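# Slide the red-taped fader knob to the tape line

## Task

Move the knob of the fader that has red tape next to it until it sits level with the mark on the tape, then release it. Do not disturb any of the other faders.

## Robot and tools

Setup: two robot arms, left_arm and right_arm, stand on opposite sides of a table. The shared scene frame has its origin at the table centre, the table surface at z = +0.020 m and +z up; left_arm's base is on the +y side (about (-0.061, +0.422, +0.109) m) and right_arm's on the -y side (about (+0.029, -0.553, +0.120) m). The names left and right refer to the arms, not to image sides. Each gripper's fingers point along its own +x axis and close along its own y axis. The reported end_effector_position lies between the finger pads, roughly 3 to 4 cm short of the fingertips.

Row format (shared by execute_actions and move): exactly 14 numbers, each in [-1, 1], always for both arms even if one stays still. Order: left_arm dx, dy, dz, rx, ry, rz, opening, then right_arm dx, dy, dz, rx, ry, rz, opening. The first six per arm are an offset, not a pose: a displacement of the gripper expressed in that gripper's own axes, scaled so 1.0 equals 0.6 m of travel or 180 degrees of turn; rx, ry, rz form a single rotation vector. Opening is absolute, not an offset: +1 is fully open (0.088 m), empty fingers touch near -0.80, and values below that down to -1 close no further. Allow at least 0.5 s for a full close.

execute_actions(actions): a list of actions run one after another. Each action is a table of 0 to 15 rows; each row lasts one control step of 1/30 s, and if fewer than 15 rows are given the last one repeats to fill 15 steps. Every row in an action is measured from the gripper's measured pose when that action began (for the first action in a call, the pose in the latest result for this scene), so rows do not add up. An empty list just returns the current state and images. Each step the command is clipped to within 70 mm and 16 degrees of the current measured pose, and after an action the arm only drifts on to that last clipped pose, so large offsets must be spread over several actions.

move(target, speed, blocking): target is one 14-number row as above, its offsets counted from the pose in the scene's latest result that reports one. Each gripper travels in a straight line toward its target, both paths finishing together in 0.5 to 10 s (cut off at 10 s). speed is each arm's top path speed in m/s, 0.002 to 0.5 (default 0.25); rotation is capped at twice that value in rad/s. Openings are sent when the move starts. Paths ignore obstacles and the other arm; grippers lag, may wander and can overshoot speed near full reach. Faster moves and targets set deeper past a contact hit and press harder. With blocking=false you get a result after 0.5 s while the arm keeps going; until a result shows the move has ended, further moves or action rows are refused, so call wait or stop. The result adds a move: line giving the ending (done, off_target, moving, held, fault), any limits (paced = the sent pose was clipped; held = a check blocked some steps, after which the arm may surge fast) and each gripper's distance from its target. If only one arm is named, the other finished fine.

wait(seconds): 0 to 10 s; arms hold their last command, a running move carries on, returns early when it ends. stop(): brakes a running move (needs stopping room; fingers keep moving). zoom_image(camera, region): camera is cam_low, cam_left_wrist or cam_right_wrist; region is [x0, y0, x1, y1] in pixels of that 504x504 image, top-left origin, at most 504 by 504. read_manual(section) only returns licence text. finished_scene(scene) ends the scene and cannot be undone; only call it when the knob is on the line and released.

Results: the state line lists, per arm, gripper position (m) and quat_wxyz plus linear (m/s) and angular (rad/s) velocity in the scene frame; printed positions can be off, more at long reach. Hand target lines show the pose each controller is currently steering toward. grip_measured is the finger opening on the command scale (each sensor may be off by about 1 mm); the last Joint positions value is the opening in metres. Joint torques follow the joint order and are noisy, offset and nonzero even in free air. A pose unreachable line means a clearance check altered or blocked the named arm's command. MOTOR HOT warns from 50 °C; at 95 °C an OVER-TEMPERATURE FAULT holds the arm, and it may lose power if it does not cool. A TORQUE FAULT (joint load limits in N m: waist 18.2, shoulder 22.5, elbow 22.4, wrist pitch 5.92, wrist yaw 5.9, wrist roll 5.54) freezes that arm for 10 s and drops the rest of the call.

Practical notes: joint friction can leave the gripper short or slightly tilted and may swallow tiny moves, so check position and orientation after each motion and correct tilt. For an arm meant to stay put, send zeros for its offsets (or the offset back to its wanted pose in the first call) and its desired opening. Keep the arms from touching each other, push the fader gently and slowly, avoid bumping other faders, and never knock anything off the table. Something may occasionally nudge loose objects. Camera intrinsics and world-to-camera transforms are supplied per camera and may be slightly off.

Each tool is called after "Request:" by a JSON object that holds its "op" and its "data", one argument or row to a line.

## Session

Request:
{"op": "execute_actions", "data": {
  "actions": []
}}

Request:
{"op": "zoom_image", "data": {
  "camera": "cam_low",
  "region": [100,150,400,400]
}}

Scene clock: 0.00 s.
left_arm: end_effector_position=(-0.2890, +0.1722, +0.1240) grip_measured=+0.844 end_effector_quat_wxyz=(+0.810, -0.292, +0.420, -0.287) end_effector_velocity=(-0.001, -0.000, +0.001) end_effector_angular_velocity=(-0.006, -0.002, -0.008) | right_arm: end_effector_position=(-0.0860, -0.2600, +0.4428) grip_measured=+0.831 end_effector_quat_wxyz=(+0.562, +0.025, -0.013, +0.827) end_effector_velocity=(-0.000, -0.000, -0.005) end_effector_angular_velocity=(-0.023, -0.002, +0.005)
Joint positions: left_arm=[-0.753  2.14   1.168 -0.849 -1.013 -2.845  0.08 ] | right_arm=[-0.007  0.845  0.644  0.256 -0.004  0.007  0.08 ]
Joint velocities: left_arm=[-0.002 -0.002 -0.002  0.007 -0.007  0.007 -0.   ] | right_arm=[-0.002 -0.002 -0.002 -0.022 -0.007  0.007 -0.   ]
Joint torques (N m, as the arm reports them, + toward a larger angle): no reading
Heat: left arm: hottest shoulder 32 °C (+0.0 °C/min); right arm: hottest elbow 32 °C (+0.0 °C/min).
Hand target (left_arm): -0.289, +0.172, +0.124; +0.810, -0.292, +0.420, -0.287
Hand target (right_arm): -0.086, -0.260, +0.443; +0.562, +0.025, -0.013, +0.827

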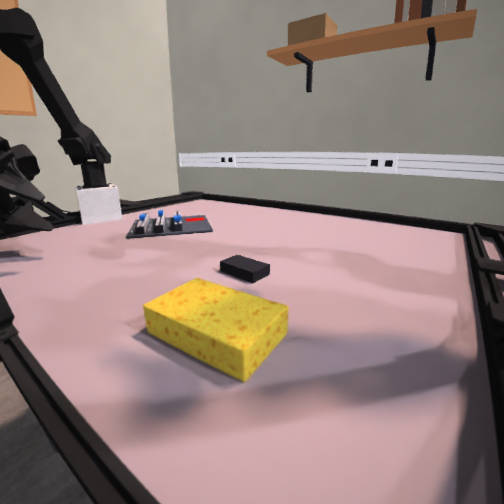

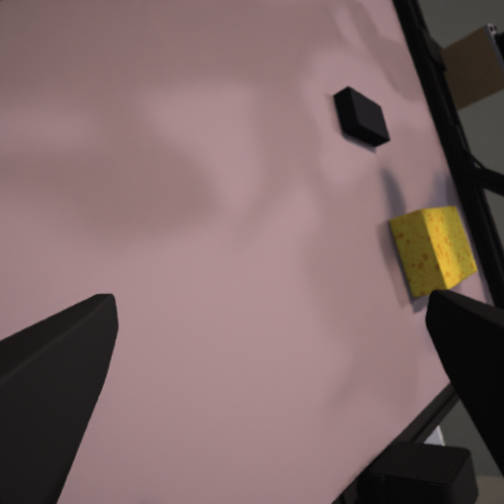

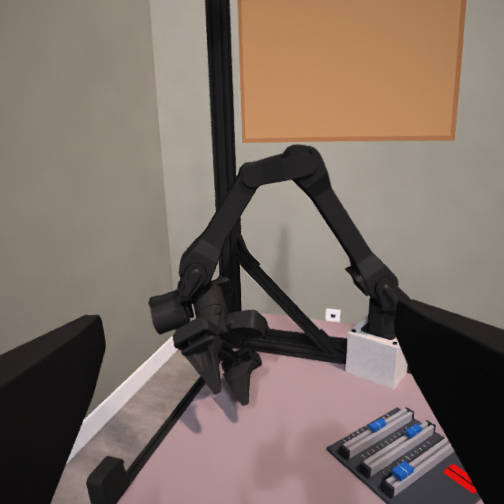

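Region (100, 150, 400, 400) of cam_low's 504x504 image, scaled by 1.680, with more detail than that image has.

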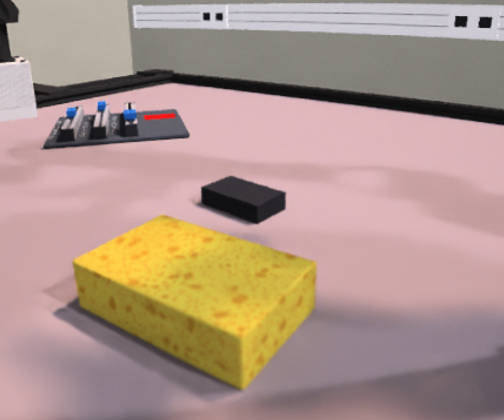

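Request:
{"op": "move", "data": {
  "target": [0.19,0.014,0.422,0.207,0.272,0.196,0.3,0,0,0,0,0,0,0.83],
  "speed": 0.35
}}

Scene clock: 4.30 s.
left_arm: end_effector_position=(-0.0158, +0.1581, +0.1790) grip_measured=+0.300 end_effector_quat_wxyz=(+0.667, +0.247, +0.660, -0.243) end_effector_velocity=(+0.001, +0.003, +0.001) end_effector_angular_velocity=(+0.018, -0.004, -0.020) | right_arm: end_effector_position=(-0.0860, -0.2600, +0.4429) grip_measured=+0.830 end_effector_quat_wxyz=(+0.562, +0.025, -0.013, +0.827) end_effector_velocity=(+0.000, -0.000, -0.002) end_effector_angular_velocity=(-0.004, -0.009, -0.005)
Joint positions: left_arm=[ 0.535  1.604  1.044 -1.011 -0.011 -0.701  0.054] | right_arm=[-0.007  0.845  0.644  0.257 -0.004  0.007  0.08 ]
Joint velocities: left_arm=[ 0.002  0.002  0.007 -0.022 -0.007  0.022  0.   ] | right_arm=[ 0.002 -0.002 -0.002 -0.007  0.007 -0.007 -0.   ]
Joint torques (N m, as the arm reports them, + toward a larger angle): left_arm=[ 0.35 -5.67  6.5   0.27  0.07  0.07] | right_arm=[-0.02 -2.75  7.84  2.    0.01  0.  ]
Heat: left arm: hottest shoulder 33 °C (+0.0 °C/min); right arm: hottest elbow 33 °C (+0.0 °C/min).
Hand target (left_arm): -0.015, +0.156, +0.179; +0.666, +0.247, +0.661, -0.243
Hand target (right_arm): -0.086, -0.260, +0.443; +0.562, +0.025, -0.013, +0.827
Off the commanded pose (left_arm): 0.003 m, 1 deg.
Off the commanded pose (right_arm): 0.000 m, 0 deg.
move: done
camera_calibration (this result's frames):
cam_left_wrist: T_world_to_cam=[[-0.639839, -0.768219, 0.0211233, 0.112563], [-0.710392, 0.601714, 0.36508, -0.144818], [-0.293172, 0.218587, -0.930736, 0.20096], [0, 0, 0, 1]] pos_world=[0.0280608, 0.129685, 0.237533]
cam_right_wrist: T_world_to_cam=[[0.951913, 0.303587, -0.041183, 0.177005], [0.0397499, -0.255673, -0.965946, 0.396457], [-0.303778, 0.91786, -0.255446, 0.403644], [0, 0, 0, 1]] pos_world=[-0.0616343, -0.322862, 0.493355]

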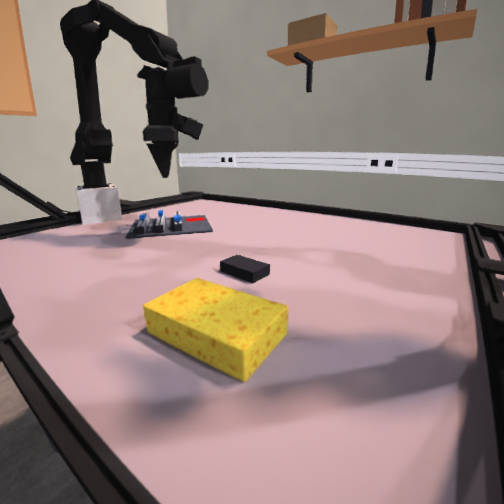

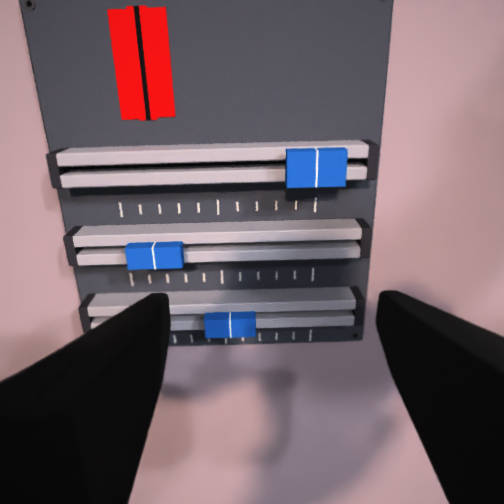

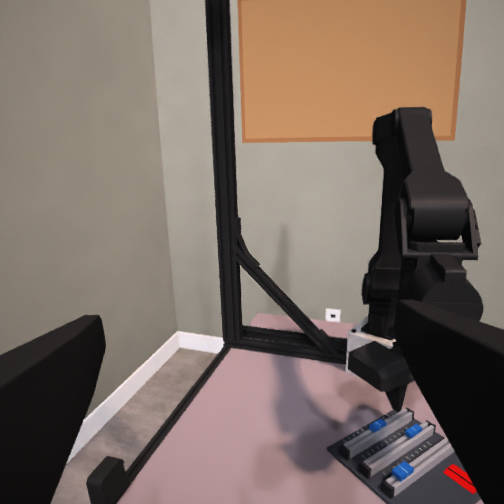

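Request:
{"op": "move", "data": {
  "target": [0.115,-0.042,0.03,0,0,0,0.3,0,0,0,0,0,0,0.83]
}}

Scene clock: 5.80 s.
left_arm: end_effector_position=(-0.0171, +0.1266, +0.1127) grip_measured=+0.300 end_effector_quat_wxyz=(+0.668, +0.244, +0.659, -0.245) end_effector_velocity=(-0.000, +0.003, -0.003) end_effector_angular_velocity=(+0.018, -0.005, +0.005) | right_arm: end_effector_position=(-0.0860, -0.2600, +0.4431) grip_measured=+0.830 end_effector_quat_wxyz=(+0.562, +0.025, -0.013, +0.827) end_effector_velocity=(-0.000, -0.000, -0.002) end_effector_angular_velocity=(-0.004, -0.010, +0.004)
Joint positions: left_arm=[ 0.514  1.823  1.006 -0.745 -0.011 -0.723  0.054] | right_arm=[-0.007  0.845  0.644  0.257 -0.004  0.007  0.08 ]
Joint velocities: left_arm=[-0.002  0.007 -0.002 -0.007 -0.007 -0.007 -0.   ] | right_arm=[-0.002 -0.002 -0.002 -0.007 -0.007 -0.007 -0.   ]
Joint torques (N m, as the arm reports them, + toward a larger angle): left_arm=[-0.37 -6.92  4.79  0.43 -0.05 -0.07] | right_arm=[-0.06 -2.77  7.81  2.01  0.01  0.  ]
Heat: left arm: hottest shoulder 33 °C (+10.3 °C/min); right arm: hottest elbow 34 °C (+20.7 °C/min).
Hand target (left_arm): -0.018, +0.128, +0.110; +0.667, +0.247, +0.660, -0.243
Hand target (right_arm): -0.086, -0.260, +0.443; +0.562, +0.025, -0.013, +0.827
Off the commanded pose (left_arm): 0.003 m, 1 deg.
Off the commanded pose (right_arm): 0.000 m, 0 deg.
move: done
camera_calibration (this result's frames):
cam_left_wrist: T_world_to_cam=[[-0.639284, -0.768491, 0.0271579, 0.0883108], [-0.711316, 0.604402, 0.358786, -0.102213], [-0.292138, 0.210048, -0.933025, 0.147038], [0, 0, 0, 1]] pos_world=[0.0267057, 0.0987584, 0.171464]
cam_right_wrist: T_world_to_cam=[[0.951907, 0.303602, -0.0412074, 0.177026], [0.0396158, -0.25533, -0.966042, 0.396749], [-0.303814, 0.91795, -0.255078, 0.403555], [0, 0, 0, 1]] pos_world=[-0.0616242, -0.322888, 0.493509]

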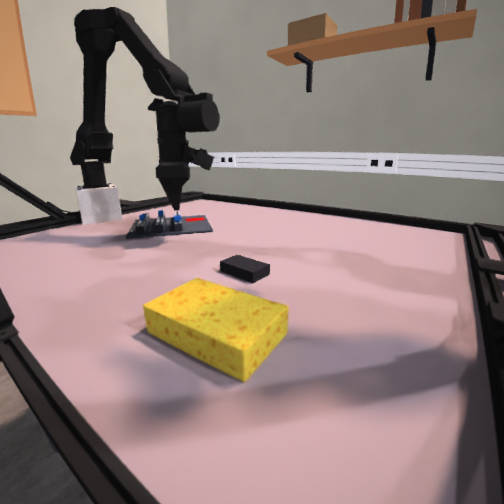

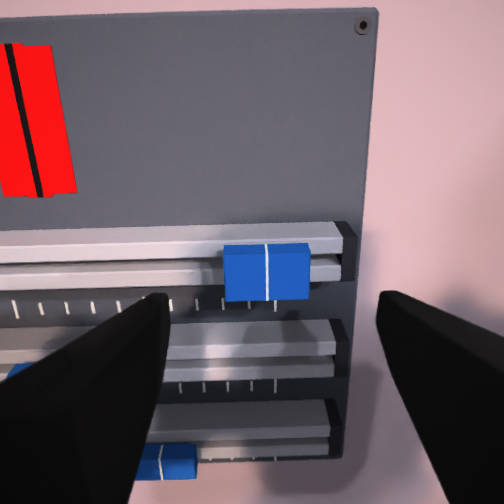

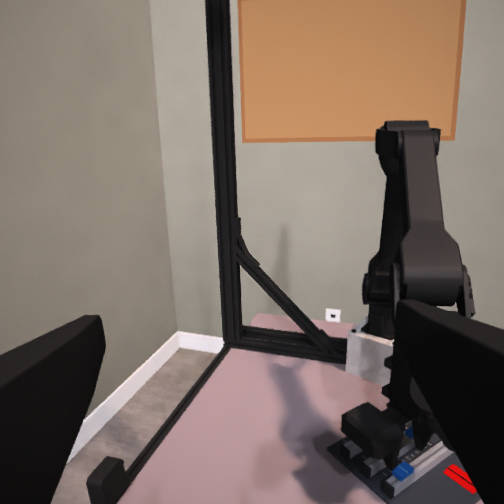

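Request:
{"op": "move", "data": {
  "target": [0.055,0.005,0,0,0,0,-0.05,0,0,0,0,0,0,0.83],
  "speed": 0.1
}}

Request:
{"op": "move", "data": {
  "target": [0.004,0.03,0,0,0,0,-0.05,0,0,0,0,0,0,0.83],
  "speed": 0.05
}}

Scene clock: 7.47 s.
left_arm: end_effector_position=(-0.0156, +0.1260, +0.0831) grip_measured=-0.050 end_effector_quat_wxyz=(+0.670, +0.241, +0.657, -0.249) end_effector_velocity=(-0.002, +0.003, -0.001) end_effector_angular_velocity=(+0.011, +0.009, +0.005) | right_arm: end_effector_position=(-0.0860, -0.2600, +0.4431) grip_measured=+0.830 end_effector_quat_wxyz=(+0.562, +0.025, -0.013, +0.827) end_effector_velocity=(+0.001, -0.000, +0.001) end_effector_angular_velocity=(+0.015, -0.018, -0.001)
Joint positions: left_arm=[ 0.519  1.889  0.949 -0.612 -0.011 -0.718  0.037] | right_arm=[-0.007  0.845  0.644  0.257 -0.004  0.007  0.08 ]
Joint velocities: left_arm=[-0.002  0.002 -0.002 -0.007  0.007 -0.007 -0.   ] | right_arm=[-0.007 -0.002 -0.002  0.007 -0.007 -0.022 -0.   ]
Joint torques (N m, as the arm reports them, + toward a larger angle): left_arm=[ 0.32 -6.99  4.25  0.54 -0.07  0.07] | right_arm=[-0.05 -2.76  7.83  2.01  0.01  0.  ]
Heat: left arm: hottest shoulder 33 °C (+8.0 °C/min); right arm: hottest elbow 34 °C (+16.1 °C/min).
Hand target (left_arm): -0.015, +0.129, +0.080; +0.668, +0.244, +0.659, -0.245
Hand target (right_arm): -0.086, -0.260, +0.443; +0.562, +0.025, -0.013, +0.827
Off the commanded pose (left_arm): 0.004 m, 1 deg.
Off the commanded pose (right_arm): 0.000 m, 0 deg.
move: done
camera_calibration (this result's frames):
cam_left_wrist: T_world_to_cam=[[-0.640223, -0.767418, 0.0344224, 0.0888406], [-0.711365, 0.609183, 0.350507, -0.0900258], [-0.289955, 0.199916, -0.935927, 0.121579], [0, 0, 0, 1]] pos_world=[0.0280891, 0.0987144, 0.142286]
cam_right_wrist: T_world_to_cam=[[0.951907, 0.303602, -0.0412074, 0.177026], [0.0396158, -0.25533, -0.966042, 0.396749], [-0.303814, 0.91795, -0.255078, 0.403555], [0, 0, 0, 1]] pos_world=[-0.0616242, -0.322888, 0.493509]

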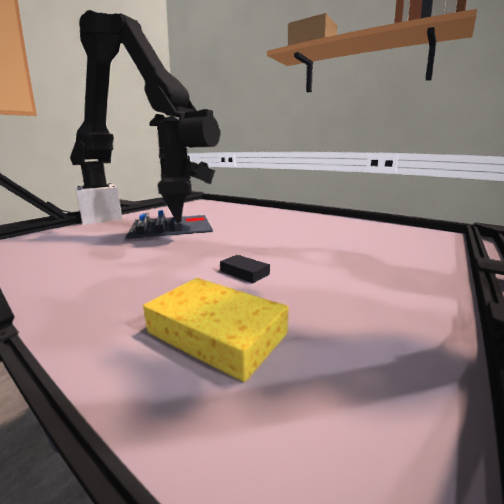

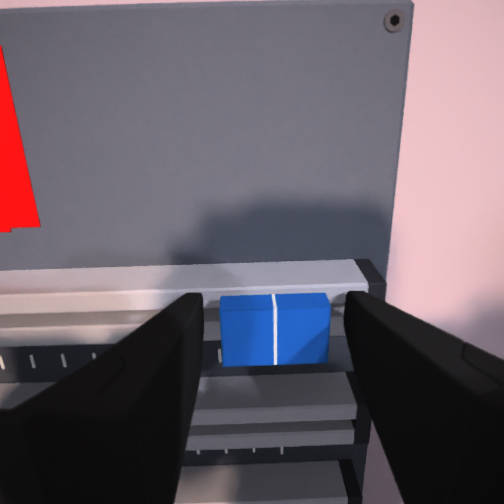

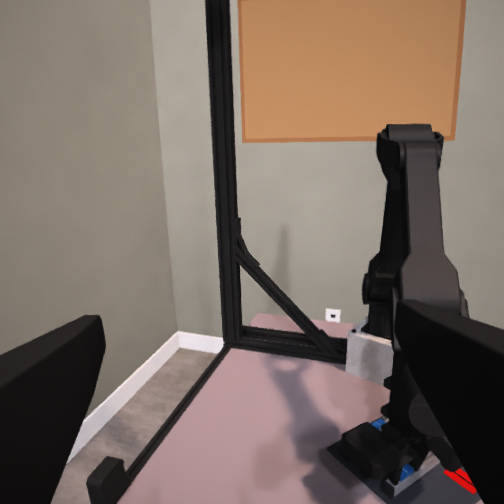

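Scene clock: 8.20 s.
left_arm: end_effector_position=(-0.0067, +0.1360, +0.0810) grip_measured=-0.050 end_effector_quat_wxyz=(+0.668, +0.240, +0.657, -0.252) end_effector_velocity=(+0.003, +0.004, +0.001) end_effector_angular_velocity=(+0.011, -0.020, +0.010) | right_arm: end_effector_position=(-0.0860, -0.2600, +0.4431) grip_measured=+0.830 end_effector_quat_wxyz=(+0.562, +0.025, -0.013, +0.827) end_effector_velocity=(+0.002, +0.000, -0.003) end_effector_angular_velocity=(-0.019, +0.001, -0.009)
Joint positions: left_arm=[ 0.558  1.866  0.906 -0.587 -0.004 -0.675  0.037] | right_arm=[-0.007  0.845  0.644  0.257 -0.004  0.007  0.08 ]
Joint velocities: left_arm=[ 0.002 -0.007 -0.007 -0.007 -0.022 -0.007  0.   ] | right_arm=[-0.002 -0.002  0.002 -0.022  0.007  0.007 -0.   ]
Joint torques (N m, as the arm reports them, + toward a larger angle): left_arm=[ 0.87 -8.72  3.75  0.51 -0.35  0.15] | right_arm=[-0.05 -2.75  7.84  2.    0.01  0.  ]
Heat: left arm: hottest shoulder 33 °C (+7.3 °C/min); right arm: hottest elbow 34 °C (+14.6 °C/min).
Hand target (left_arm): -0.004, +0.140, +0.081; +0.670, +0.241, +0.657, -0.249
Hand target (right_arm): -0.086, -0.260, +0.443; +0.562, +0.025, -0.013, +0.827
Off the commanded pose (left_arm): 0.005 m, 0 deg.
Off the commanded pose (right_arm): 0.000 m, 0 deg.
move: done
camera_calibration (this result's frames):
cam_left_wrist: T_world_to_cam=[[-0.642758, -0.764961, 0.0412044, 0.101456], [-0.707323, 0.613265, 0.351568, -0.0896861], [-0.294205, 0.196828, -0.935255, 0.120551], [0, 0, 0, 1]] pos_world=[0.0372411, 0.108883, 0.140096]
cam_right_wrist: T_world_to_cam=[[0.951907, 0.303602, -0.0412074, 0.177026], [0.0396158, -0.25533, -0.966042, 0.396749], [-0.303814, 0.91795, -0.255078, 0.403555], [0, 0, 0, 1]] pos_world=[-0.0616242, -0.322888, 0.493509]

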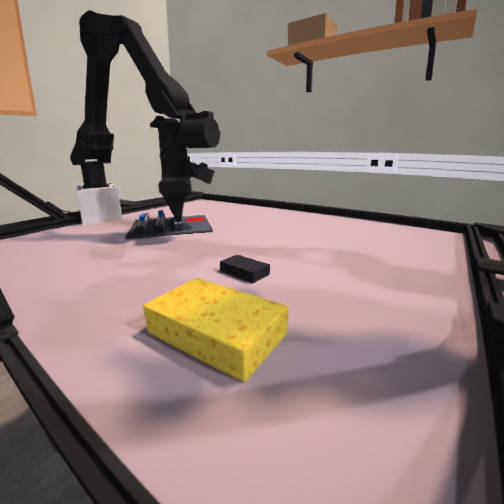

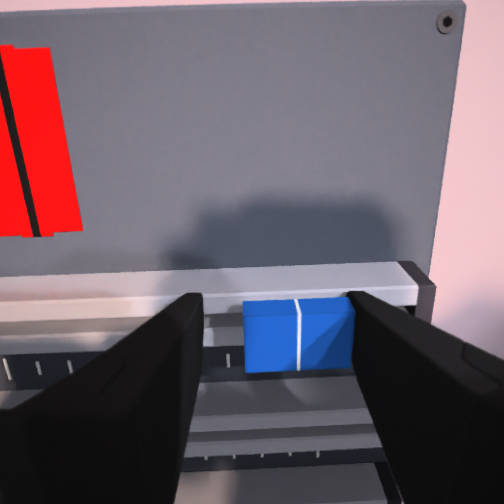

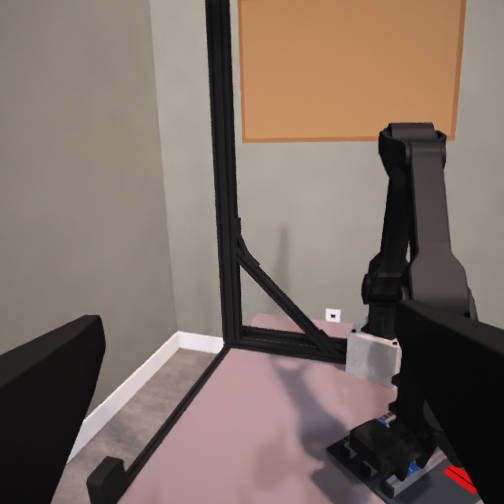

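Request:
{"op": "move", "data": {
  "target": [0.004,0.112,-0.007,0,0,0,-0.05,0,0,0,0,0,0,0.83],
  "speed": 0.08
}}

Scene clock: 9.73 s.
left_arm: end_effector_position=(+0.0318, +0.1823, +0.0803) grip_measured=-0.051 end_effector_quat_wxyz=(+0.668, +0.235, +0.656, -0.261) end_effector_velocity=(-0.003, +0.003, +0.000) end_effector_angular_velocity=(+0.004, +0.010, +0.005) | right_arm: end_effector_position=(-0.0860, -0.2600, +0.4431) grip_measured=+0.830 end_effector_quat_wxyz=(+0.562, +0.025, -0.013, +0.827) end_effector_velocity=(-0.002, -0.001, +0.001) end_effector_angular_velocity=(+0.010, -0.005, +0.019)
Joint positions: left_arm=[ 0.748  1.749  0.745 -0.529  0.012 -0.478  0.036] | right_arm=[-0.007  0.845  0.644  0.257 -0.004  0.007  0.08 ]
Joint velocities: left_arm=[-0.002 -0.007 -0.007 -0.007  0.007 -0.007 -0.   ] | right_arm=[-0.002 -0.002 -0.002  0.007 -0.022 -0.007 -0.   ]
Joint torques (N m, as the arm reports them, + toward a larger angle): left_arm=[ 0.9  -6.63  3.16  0.24 -0.55  0.12] | right_arm=[-0.05 -2.76  7.84  2.    0.01  0.  ]
Heat: left arm: hottest shoulder 33 °C (+6.2 °C/min); right arm: hottest elbow 34 °C (+12.3 °C/min).
Hand target (left_arm): +0.034, +0.190, +0.078; +0.668, +0.240, +0.657, -0.252
Hand target (right_arm): -0.086, -0.260, +0.443; +0.562, +0.025, -0.013, +0.827
Off the commanded pose (left_arm): 0.008 m, 1 deg.
Off the commanded pose (right_arm): 0.000 m, 0 deg.
move: done
camera_calibration (this result's frames):
cam_left_wrist: T_world_to_cam=[[-0.648052, -0.759371, 0.0581786, 0.15941], [-0.701062, 0.624645, 0.343993, -0.092288], [-0.297559, 0.182139, -0.937168, 0.124998], [0, 0, 0, 1]] pos_world=[0.0758007, 0.155932, 0.139616]
cam_right_wrist: T_world_to_cam=[[0.951907, 0.303602, -0.0412074, 0.177026], [0.0396158, -0.25533, -0.966042, 0.396749], [-0.303814, 0.91795, -0.255078, 0.403555], [0, 0, 0, 1]] pos_world=[-0.0616242, -0.322888, 0.493509]

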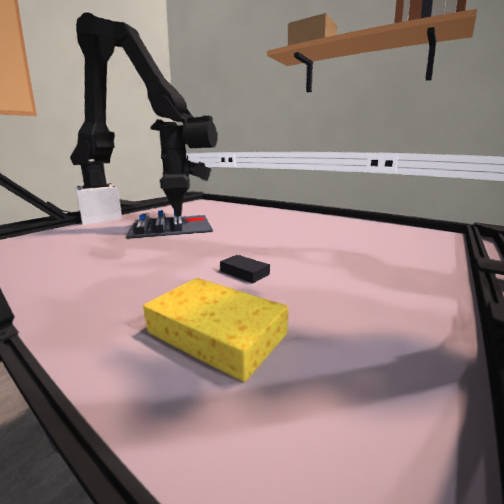

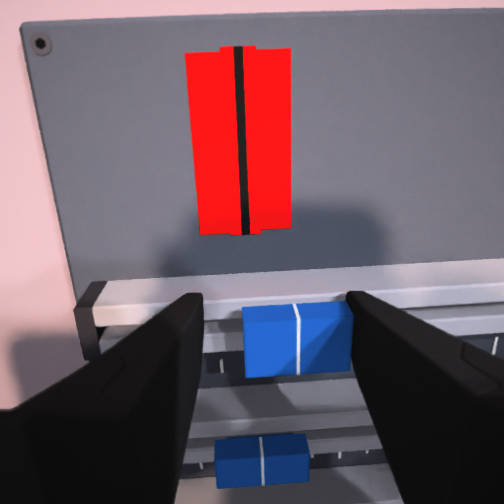

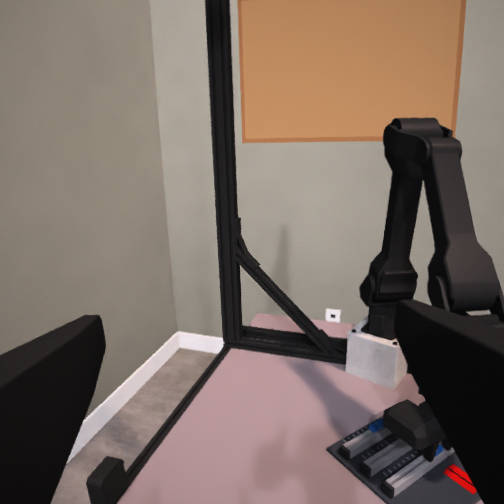

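Request:
{"op": "move", "data": {
  "target": [0.004,0.029,-0.007,0,0,0,-0.05,0,0,0,0,0,0,0.83],
  "speed": 0.03
}}

Scene clock: 11.93 s.
left_arm: end_effector_position=(+0.0377, +0.1892, +0.0806) grip_measured=-0.052 end_effector_quat_wxyz=(+0.667, +0.230, +0.654, -0.273) end_effector_velocity=(-0.004, +0.001, +0.000) end_effector_angular_velocity=(+0.004, +0.010, -0.000) | right_arm: end_effector_position=(-0.0860, -0.2600, +0.4431) grip_measured=+0.830 end_effector_quat_wxyz=(+0.562, +0.025, -0.013, +0.827) end_effector_velocity=(+0.001, +0.000, -0.005) end_effector_angular_velocity=(-0.018, -0.015, -0.000)
Joint positions: left_arm=[ 0.79   1.721  0.711 -0.504  0.03  -0.427  0.036] | right_arm=[-0.007  0.845  0.644  0.257 -0.004  0.007  0.08 ]
Joint velocities: left_arm=[-0.007 -0.002 -0.002 -0.007  0.007 -0.007 -0.   ] | right_arm=[-0.007 -0.002 -0.002 -0.022 -0.007 -0.007 -0.   ]
Joint torques (N m, as the arm reports them, + toward a larger angle): left_arm=[ 1.1  -6.25  2.65  0.31 -0.67  0.12] | right_arm=[-0.02 -2.74  7.84  2.01  0.    0.  ]
Heat: left arm: hottest shoulder 33 °C (+5.0 °C/min); right arm: hottest elbow 35 °C (+15.1 °C/min).
Hand target (left_arm): +0.040, +0.198, +0.077; +0.668, +0.236, +0.656, -0.261
Hand target (right_arm): -0.086, -0.260, +0.443; +0.562, +0.025, -0.013, +0.827
Off the commanded pose (left_arm): 0.010 m, 2 deg.
Off the commanded pose (right_arm): 0.000 m, 0 deg.
move: off_target (left_arm)
camera_calibration (this result's frames):
cam_left_wrist: T_world_to_cam=[[-0.654819, -0.751458, 0.0807605, 0.165367], [-0.692768, 0.6395, 0.333335, -0.0947788], [-0.302134, 0.162326, -0.939343, 0.129918], [0, 0, 0, 1]] pos_world=[0.0818788, 0.163789, 0.140276]
cam_right_wrist: T_world_to_cam=[[0.951907, 0.303602, -0.0412074, 0.177026], [0.0396158, -0.25533, -0.966042, 0.396749], [-0.303814, 0.91795, -0.255078, 0.403555], [0, 0, 0, 1]] pos_world=[-0.0616242, -0.322888, 0.493509]

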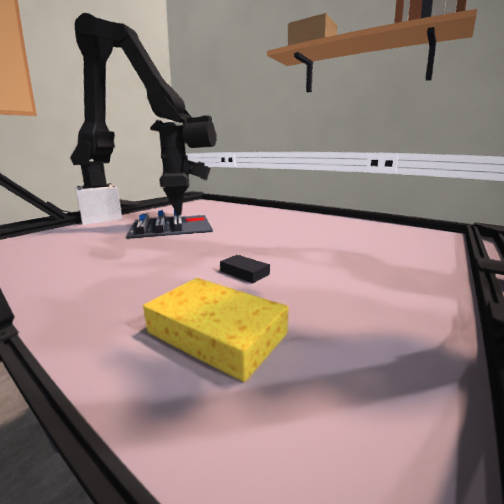

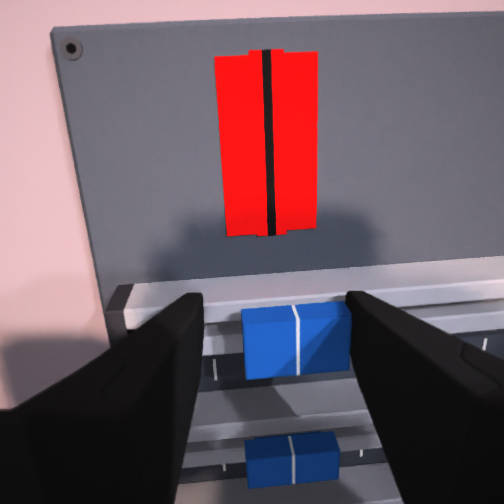

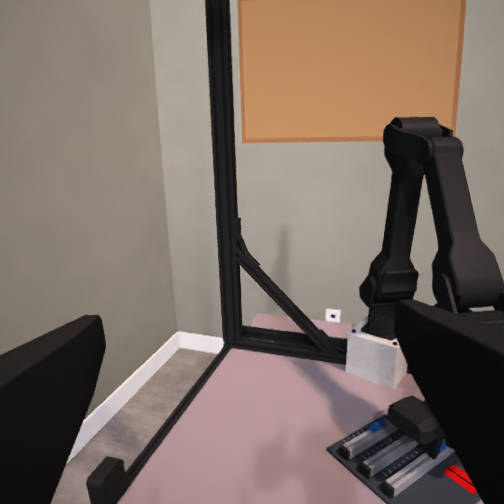

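Request:
{"op": "move", "data": {
  "target": [0.001,0.013,-0.005,0,0,0,-0.18,0,0,0,0,0,0,0.83],
  "speed": 0.03
}}

Request:
{"op": "move", "data": {
  "target": [-0.03,-0.004,0,0,0,0.015,0.1,0,0,0,0,0,0,0.83],
  "speed": 0.1
}}

Scene clock: 15.30 s.
left_arm: end_effector_position=(+0.0399, +0.1917, +0.0809) grip_measured=-0.180 end_effector_quat_wxyz=(+0.667, +0.227, +0.652, -0.278) end_effector_velocity=(+0.001, +0.002, +0.001) end_effector_angular_velocity=(+0.005, -0.006, -0.004) | right_arm: end_effector_position=(-0.0860, -0.2600, +0.4431) grip_measured=+0.830 end_effector_quat_wxyz=(+0.562, +0.025, -0.013, +0.827) end_effector_velocity=(+0.000, -0.001, -0.001) end_effector_angular_velocity=(+0.001, -0.008, +0.004)
Joint positions: left_arm=[ 0.807  1.71   0.698 -0.494  0.037 -0.407  0.03 ] | right_arm=[-0.007  0.845  0.644  0.257 -0.004  0.007  0.08 ]
Joint velocities: left_arm=[ 0.002 -0.007 -0.002 -0.007 -0.007  0.007 -0.   ] | right_arm=[-0.002 -0.007 -0.002 -0.007 -0.007 -0.007 -0.   ]
Joint torques (N m, as the arm reports them, + toward a larger angle): left_arm=[ 0.48 -6.72  3.55  0.34 -0.26  0.11] | right_arm=[-0.07 -2.77  7.84  1.99  0.01  0.  ]
Heat: left arm: hottest shoulder 34 °C (+7.8 °C/min); right arm: hottest elbow 35 °C (+11.8 °C/min).
Hand target (left_arm): +0.040, +0.197, +0.079; +0.667, +0.230, +0.654, -0.273
Hand target (right_arm): -0.086, -0.260, +0.443; +0.562, +0.025, -0.013, +0.827
Off the commanded pose (left_arm): 0.006 m, 1 deg.
Off the commanded pose (right_arm): 0.000 m, 0 deg.
move: done
camera_calibration (this result's frames):
cam_left_wrist: T_world_to_cam=[[-0.65783, -0.747779, 0.0899265, 0.167342], [-0.689495, 0.645956, 0.327624, -0.0958417], [-0.303079, 0.153517, -0.940519, 0.132295], [0, 0, 0, 1]] pos_world=[0.0840963, 0.166735, 0.140778]
cam_right_wrist: T_world_to_cam=[[0.951907, 0.303602, -0.0412074, 0.177026], [0.0396158, -0.25533, -0.966042, 0.396749], [-0.303814, 0.91795, -0.255078, 0.403555], [0, 0, 0, 1]] pos_world=[-0.0616242, -0.322888, 0.493509]

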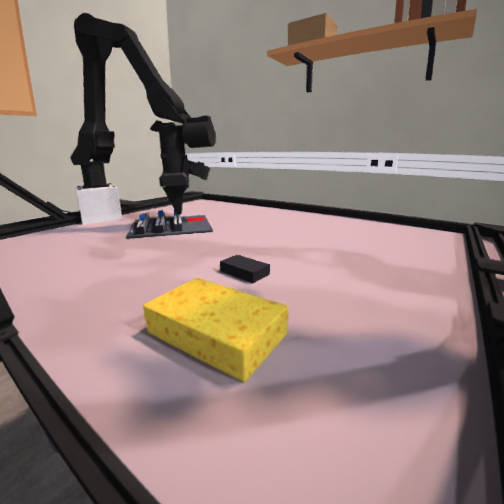

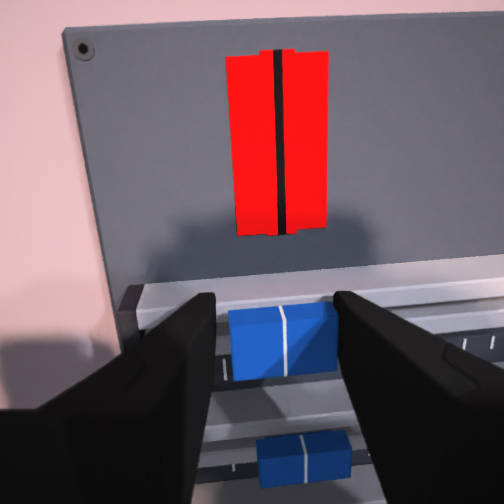

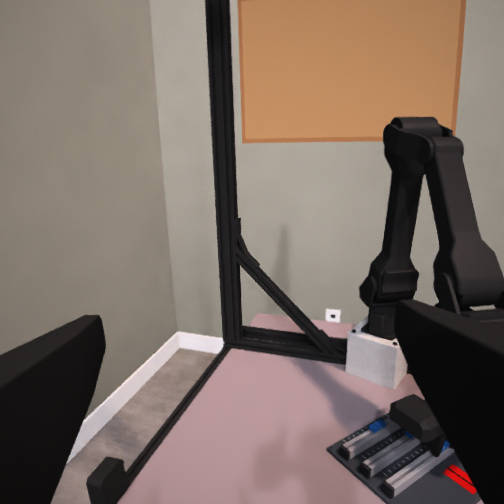

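Scene clock: 16.03 s.
left_arm: end_effector_position=(+0.0377, +0.1942, +0.0957) grip_measured=+0.100 end_effector_quat_wxyz=(+0.670, +0.245, +0.651, -0.260) end_effector_velocity=(+0.000, +0.001, +0.001) end_effector_angular_velocity=(+0.005, -0.005, +0.020) | right_arm: end_effector_position=(-0.0860, -0.2600, +0.4431) grip_measured=+0.830 end_effector_quat_wxyz=(+0.562, +0.025, -0.013, +0.827) end_effector_velocity=(+0.004, +0.002, -0.003) end_effector_angular_velocity=(-0.009, -0.010, -0.025)
Joint positions: left_arm=[ 0.778  1.675  0.739 -0.601 -0.005 -0.436  0.044] | right_arm=[-0.007  0.845  0.644  0.257 -0.004  0.007  0.08 ]
Joint velocities: left_arm=[-0.002 -0.002  0.002 -0.007 -0.007 -0.022 -0.   ] | right_arm=[-0.002  0.002 -0.002 -0.007  0.022 -0.007 -0.   ]
Joint torques (N m, as the arm reports them, + toward a larger angle): left_arm=[ 0.   -7.18  5.75  0.3  -0.15 -0.05] | right_arm=[-0.06 -2.77  7.85  2.01  0.01  0.  ]
Heat: left arm: hottest shoulder 34 °C (+7.5 °C/min); right arm: hottest elbow 35 °C (+11.2 °C/min).
Hand target (left_arm): +0.039, +0.191, +0.099; +0.674, +0.242, +0.647, -0.263
Hand target (right_arm): -0.086, -0.260, +0.443; +0.562, +0.025, -0.013, +0.827
Off the commanded pose (left_arm): 0.004 m, 1 deg.
Off the commanded pose (right_arm): 0.000 m, 0 deg.
move: done
camera_calibration (this result's frames):
cam_left_wrist: T_world_to_cam=[[-0.657547, -0.752331, 0.0403786, 0.17206], [-0.698944, 0.629138, 0.340093, -0.101444], [-0.281266, 0.195404, -0.939525, 0.136118], [0, 0, 0, 1]] pos_world=[0.0805187, 0.16667, 0.155439]
cam_right_wrist: T_world_to_cam=[[0.951907, 0.303602, -0.0412074, 0.177026], [0.0396158, -0.25533, -0.966042, 0.396749], [-0.303814, 0.91795, -0.255078, 0.403555], [0, 0, 0, 1]] pos_world=[-0.0616242, -0.322888, 0.493509]

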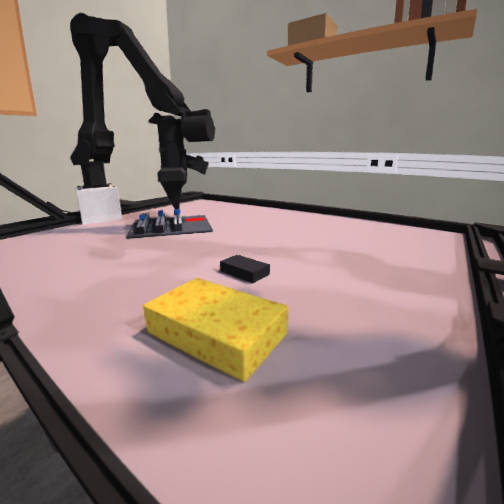

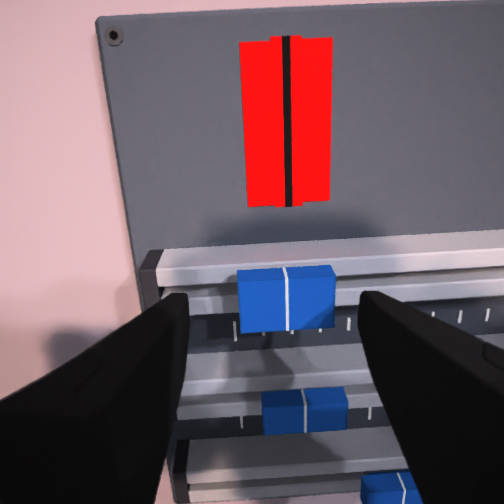

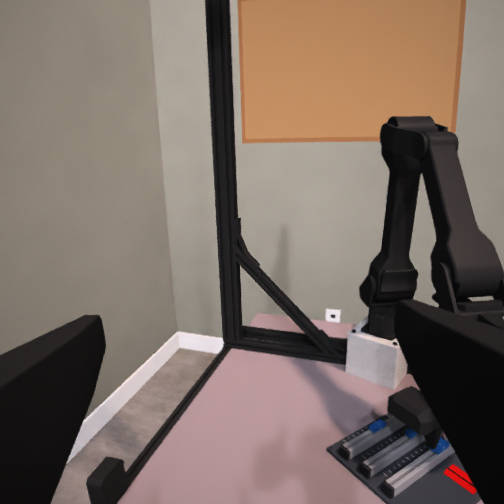

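Request:
{"op": "move", "data": {
  "target": [0.029,-0.015,0,0,0,0,0.1,0,0,0,0,0,0,0.83],
  "speed": 0.05
}}

Request:
{"op": "move", "data": {
  "target": [0,-0.004,0,0,0,0,-0.2,0,0,0,0,0,0,0.83]
}}

Scene clock: 17.60 s.
left_arm: end_effector_position=(+0.0337, +0.1846, +0.0814) grip_measured=+0.100 end_effector_quat_wxyz=(+0.673, +0.241, +0.648, -0.263) end_effector_velocity=(-0.001, +0.001, -0.001) end_effector_angular_velocity=(-0.000, -0.007, +0.015) | right_arm: end_effector_position=(-0.0860, -0.2600, +0.4433) grip_measured=+0.830 end_effector_quat_wxyz=(+0.562, +0.025, -0.013, +0.827) end_effector_velocity=(+0.003, +0.001, -0.008) end_effector_angular_velocity=(-0.022, -0.016, -0.015)
Joint positions: left_arm=[ 0.748  1.735  0.734 -0.524 -0.006 -0.467  0.044] | right_arm=[-0.007  0.845  0.645  0.257 -0.004  0.007  0.08 ]
Joint velocities: left_arm=[-0.007 -0.002 -0.007  0.007 -0.007 -0.022 -0.   ] | right_arm=[-0.007 -0.002 -0.007 -0.022  0.007 -0.007  0.   ]
Joint torques (N m, as the arm reports them, + toward a larger angle): left_arm=[-0.13 -5.39  4.09  0.64 -0.06 -0.06] | right_arm=[-0.05 -2.77  7.83  2.01  0.    0.  ]
Heat: left arm: hottest shoulder 34 °C (+6.8 °C/min); right arm: hottest elbow 36 °C (+13.6 °C/min).
Hand target (left_arm): +0.032, +0.187, +0.079; +0.670, +0.245, +0.651, -0.260
Hand target (right_arm): -0.086, -0.260, +0.443; +0.562, +0.025, -0.013, +0.827
Off the commanded pose (left_arm): 0.004 m, 1 deg.
Off the commanded pose (right_arm): 0.000 m, 0 deg.
move: done
camera_calibration (this result's frames):
cam_left_wrist: T_world_to_cam=[[-0.65714, -0.752366, 0.0459644, 0.162296], [-0.700764, 0.632256, 0.330426, -0.0930964], [-0.277662, 0.184926, -0.942712, 0.125484], [0, 0, 0, 1]] pos_world=[0.0762551, 0.157762, 0.141597]
cam_right_wrist: T_world_to_cam=[[0.951902, 0.303617, -0.0412317, 0.177047], [0.0394816, -0.254986, -0.966138, 0.39704], [-0.303849, 0.918041, -0.254709, 0.403467], [0, 0, 0, 1]] pos_world=[-0.0616141, -0.322913, 0.493662]

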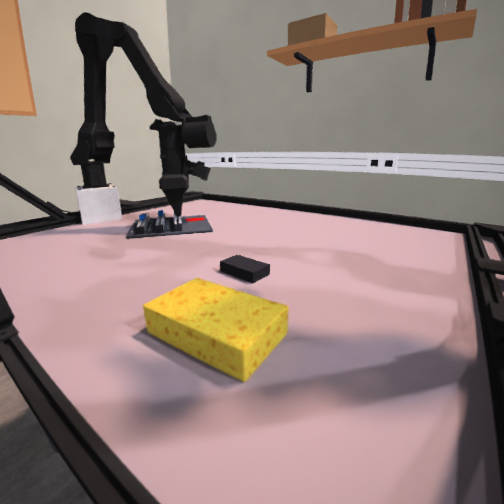

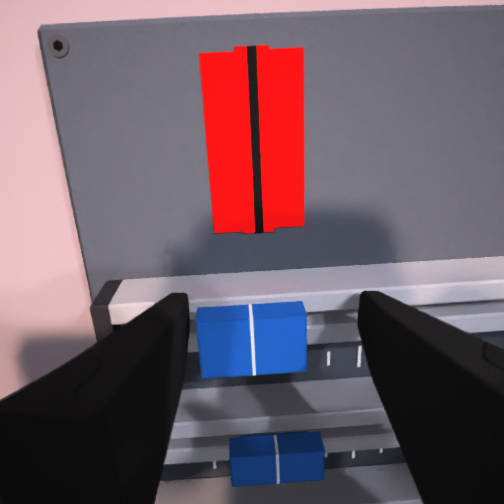

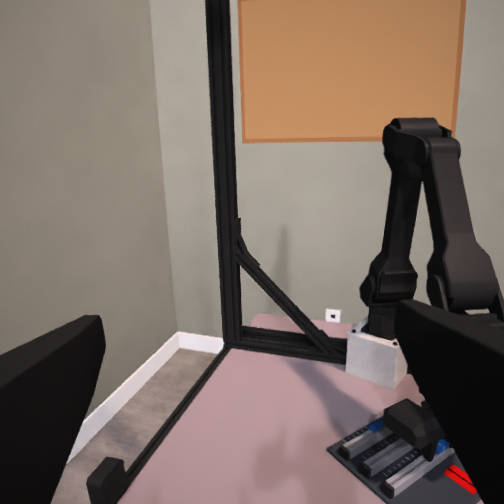

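Scene clock: 18.30 s.
left_arm: end_effector_position=(+0.0341, +0.1847, +0.0814) grip_measured=-0.199 end_effector_quat_wxyz=(+0.675, +0.241, +0.647, -0.260) end_effector_velocity=(-0.002, +0.001, +0.000) end_effector_angular_velocity=(+0.004, +0.010, +0.019) | right_arm: end_effector_position=(-0.0860, -0.2600, +0.4433) grip_measured=+0.830 end_effector_quat_wxyz=(+0.562, +0.025, -0.013, +0.827) end_effector_velocity=(+0.000, -0.000, +0.000) end_effector_angular_velocity=(+0.006, -0.021, -0.006)
Joint positions: left_arm=[ 0.746  1.735  0.734 -0.524 -0.011 -0.472  0.029] | right_arm=[-0.007  0.845  0.645  0.257 -0.004  0.007  0.08 ]
Joint velocities: left_arm=[-0.002 -0.002 -0.002 -0.007  0.007 -0.022 -0.   ] | right_arm=[ 0.002 -0.002  0.002 -0.007  0.007 -0.022 -0.   ]
Joint torques (N m, as the arm reports them, + toward a larger angle): left_arm=[-0.68 -6.05  5.12  0.4   0.14 -0.12] | right_arm=[-0.03 -2.74  7.86  2.02  0.    0.  ]
Heat: left arm: hottest shoulder 34 °C (+6.6 °C/min); right arm: hottest elbow 36 °C (+13.1 °C/min).
Hand target (left_arm): +0.032, +0.183, +0.081; +0.673, +0.241, +0.648, -0.263
Hand target (right_arm): -0.086, -0.260, +0.443; +0.562, +0.025, -0.013, +0.827
Off the commanded pose (left_arm): 0.003 m, 0 deg.
Off the commanded pose (right_arm): 0.000 m, 0 deg.
move: done
camera_calibration (this result's frames):
cam_left_wrist: T_world_to_cam=[[-0.654004, -0.755353, 0.0414922, 0.163471], [-0.705121, 0.628542, 0.328237, -0.0919108], [-0.274015, 0.185412, -0.943683, 0.125435], [0, 0, 0, 1]] pos_world=[0.0764733, 0.157991, 0.141757]
cam_right_wrist: T_world_to_cam=[[0.951902, 0.303617, -0.0412317, 0.177047], [0.0394816, -0.254986, -0.966138, 0.39704], [-0.303849, 0.918041, -0.254709, 0.403467], [0, 0, 0, 1]] pos_world=[-0.0616141, -0.322913, 0.493662]

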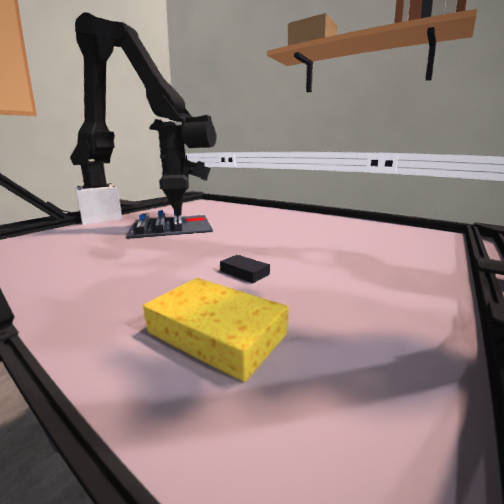

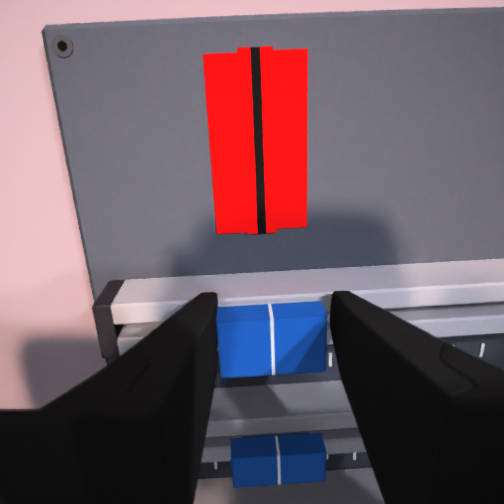

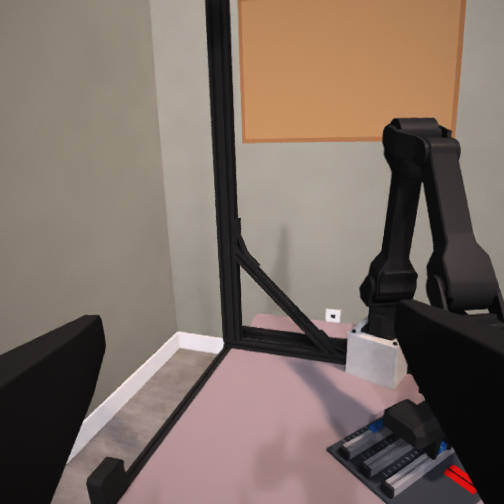

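Aligned within about 0.5 mm.

Request:
{"op": "move", "data": {
  "target": [-0.05,0,0,0,0,0,0.1,0,0,0,0,0,0,0.83]
}}

Request:
{"op": "finished_scene", "data": {
  "scene": 1
}}

Scene clock: 19.63 s.
left_arm: end_effector_position=(+0.0322, +0.1888, +0.1078) grip_measured=+0.100 end_effector_quat_wxyz=(+0.671, +0.244, +0.651, -0.257) end_effector_velocity=(+0.000, +0.000, +0.002) end_effector_angular_velocity=(-0.000, -0.007, +0.020) | right_arm: end_effector_position=(-0.0860, -0.2600, +0.4433) grip_measured=+0.830 end_effector_quat_wxyz=(+0.562, +0.025, -0.013, +0.827) end_effector_velocity=(-0.002, -0.001, -0.002) end_effector_angular_velocity=(-0.004, -0.010, +0.009)
Joint positions: left_arm=[ 0.746  1.653  0.776 -0.661 -0.01  -0.473  0.044] | right_arm=[-0.007  0.845  0.645  0.257 -0.004  0.007  0.08 ]
Joint velocities: left_arm=[-0.002 -0.007  0.002 -0.007 -0.007 -0.022 -0.   ] | right_arm=[ 0.002 -0.002 -0.002 -0.007 -0.007 -0.007 -0.   ]
Joint torques (N m, as the arm reports them, + toward a larger angle): left_arm=[-0.1  -7.29  5.99  0.32 -0.07 -0.04] | right_arm=[-0.04 -2.76  7.83  2.    0.01  0.  ]
Heat: left arm: hottest shoulder 34 °C (+6.1 °C/min); right arm: hottest elbow 36 °C (+12.2 °C/min).
Hand target (left_arm): +0.033, +0.186, +0.111; +0.675, +0.241, +0.647, -0.260
Hand target (right_arm): -0.086, -0.260, +0.443; +0.562, +0.025, -0.013, +0.827
Off the commanded pose (left_arm): 0.005 m, 1 deg.
Off the commanded pose (right_arm): 0.000 m, 0 deg.
move: done
camera_calibration (this result's frames):
cam_left_wrist: T_world_to_cam=[[-0.653801, -0.755803, 0.0361353, 0.16485], [-0.703057, 0.624442, 0.340268, -0.105009], [-0.27974, 0.197062, -0.939634, 0.146636], [0, 0, 0, 1]] pos_world=[0.0749716, 0.16127, 0.167558]
cam_right_wrist: T_world_to_cam=[[0.951902, 0.303617, -0.0412317, 0.177047], [0.0394816, -0.254986, -0.966138, 0.39704], [-0.303849, 0.918041, -0.254709, 0.403467], [0, 0, 0, 1]] pos_world=[-0.0616141, -0.322913, 0.493662]

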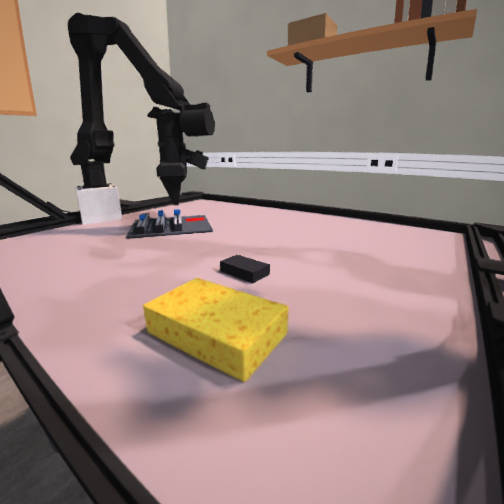

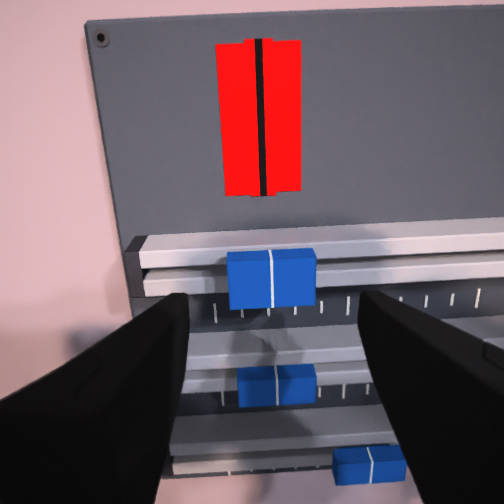

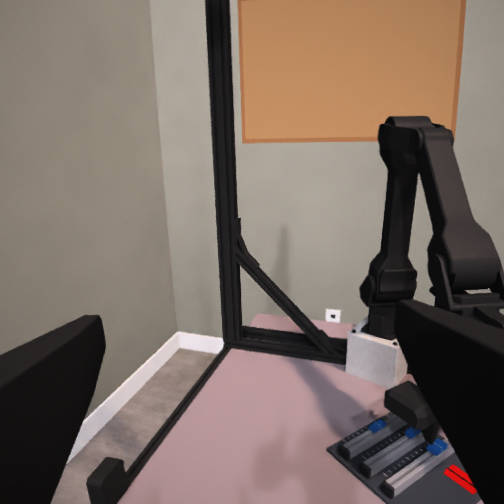

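The scene is finished: the task was done.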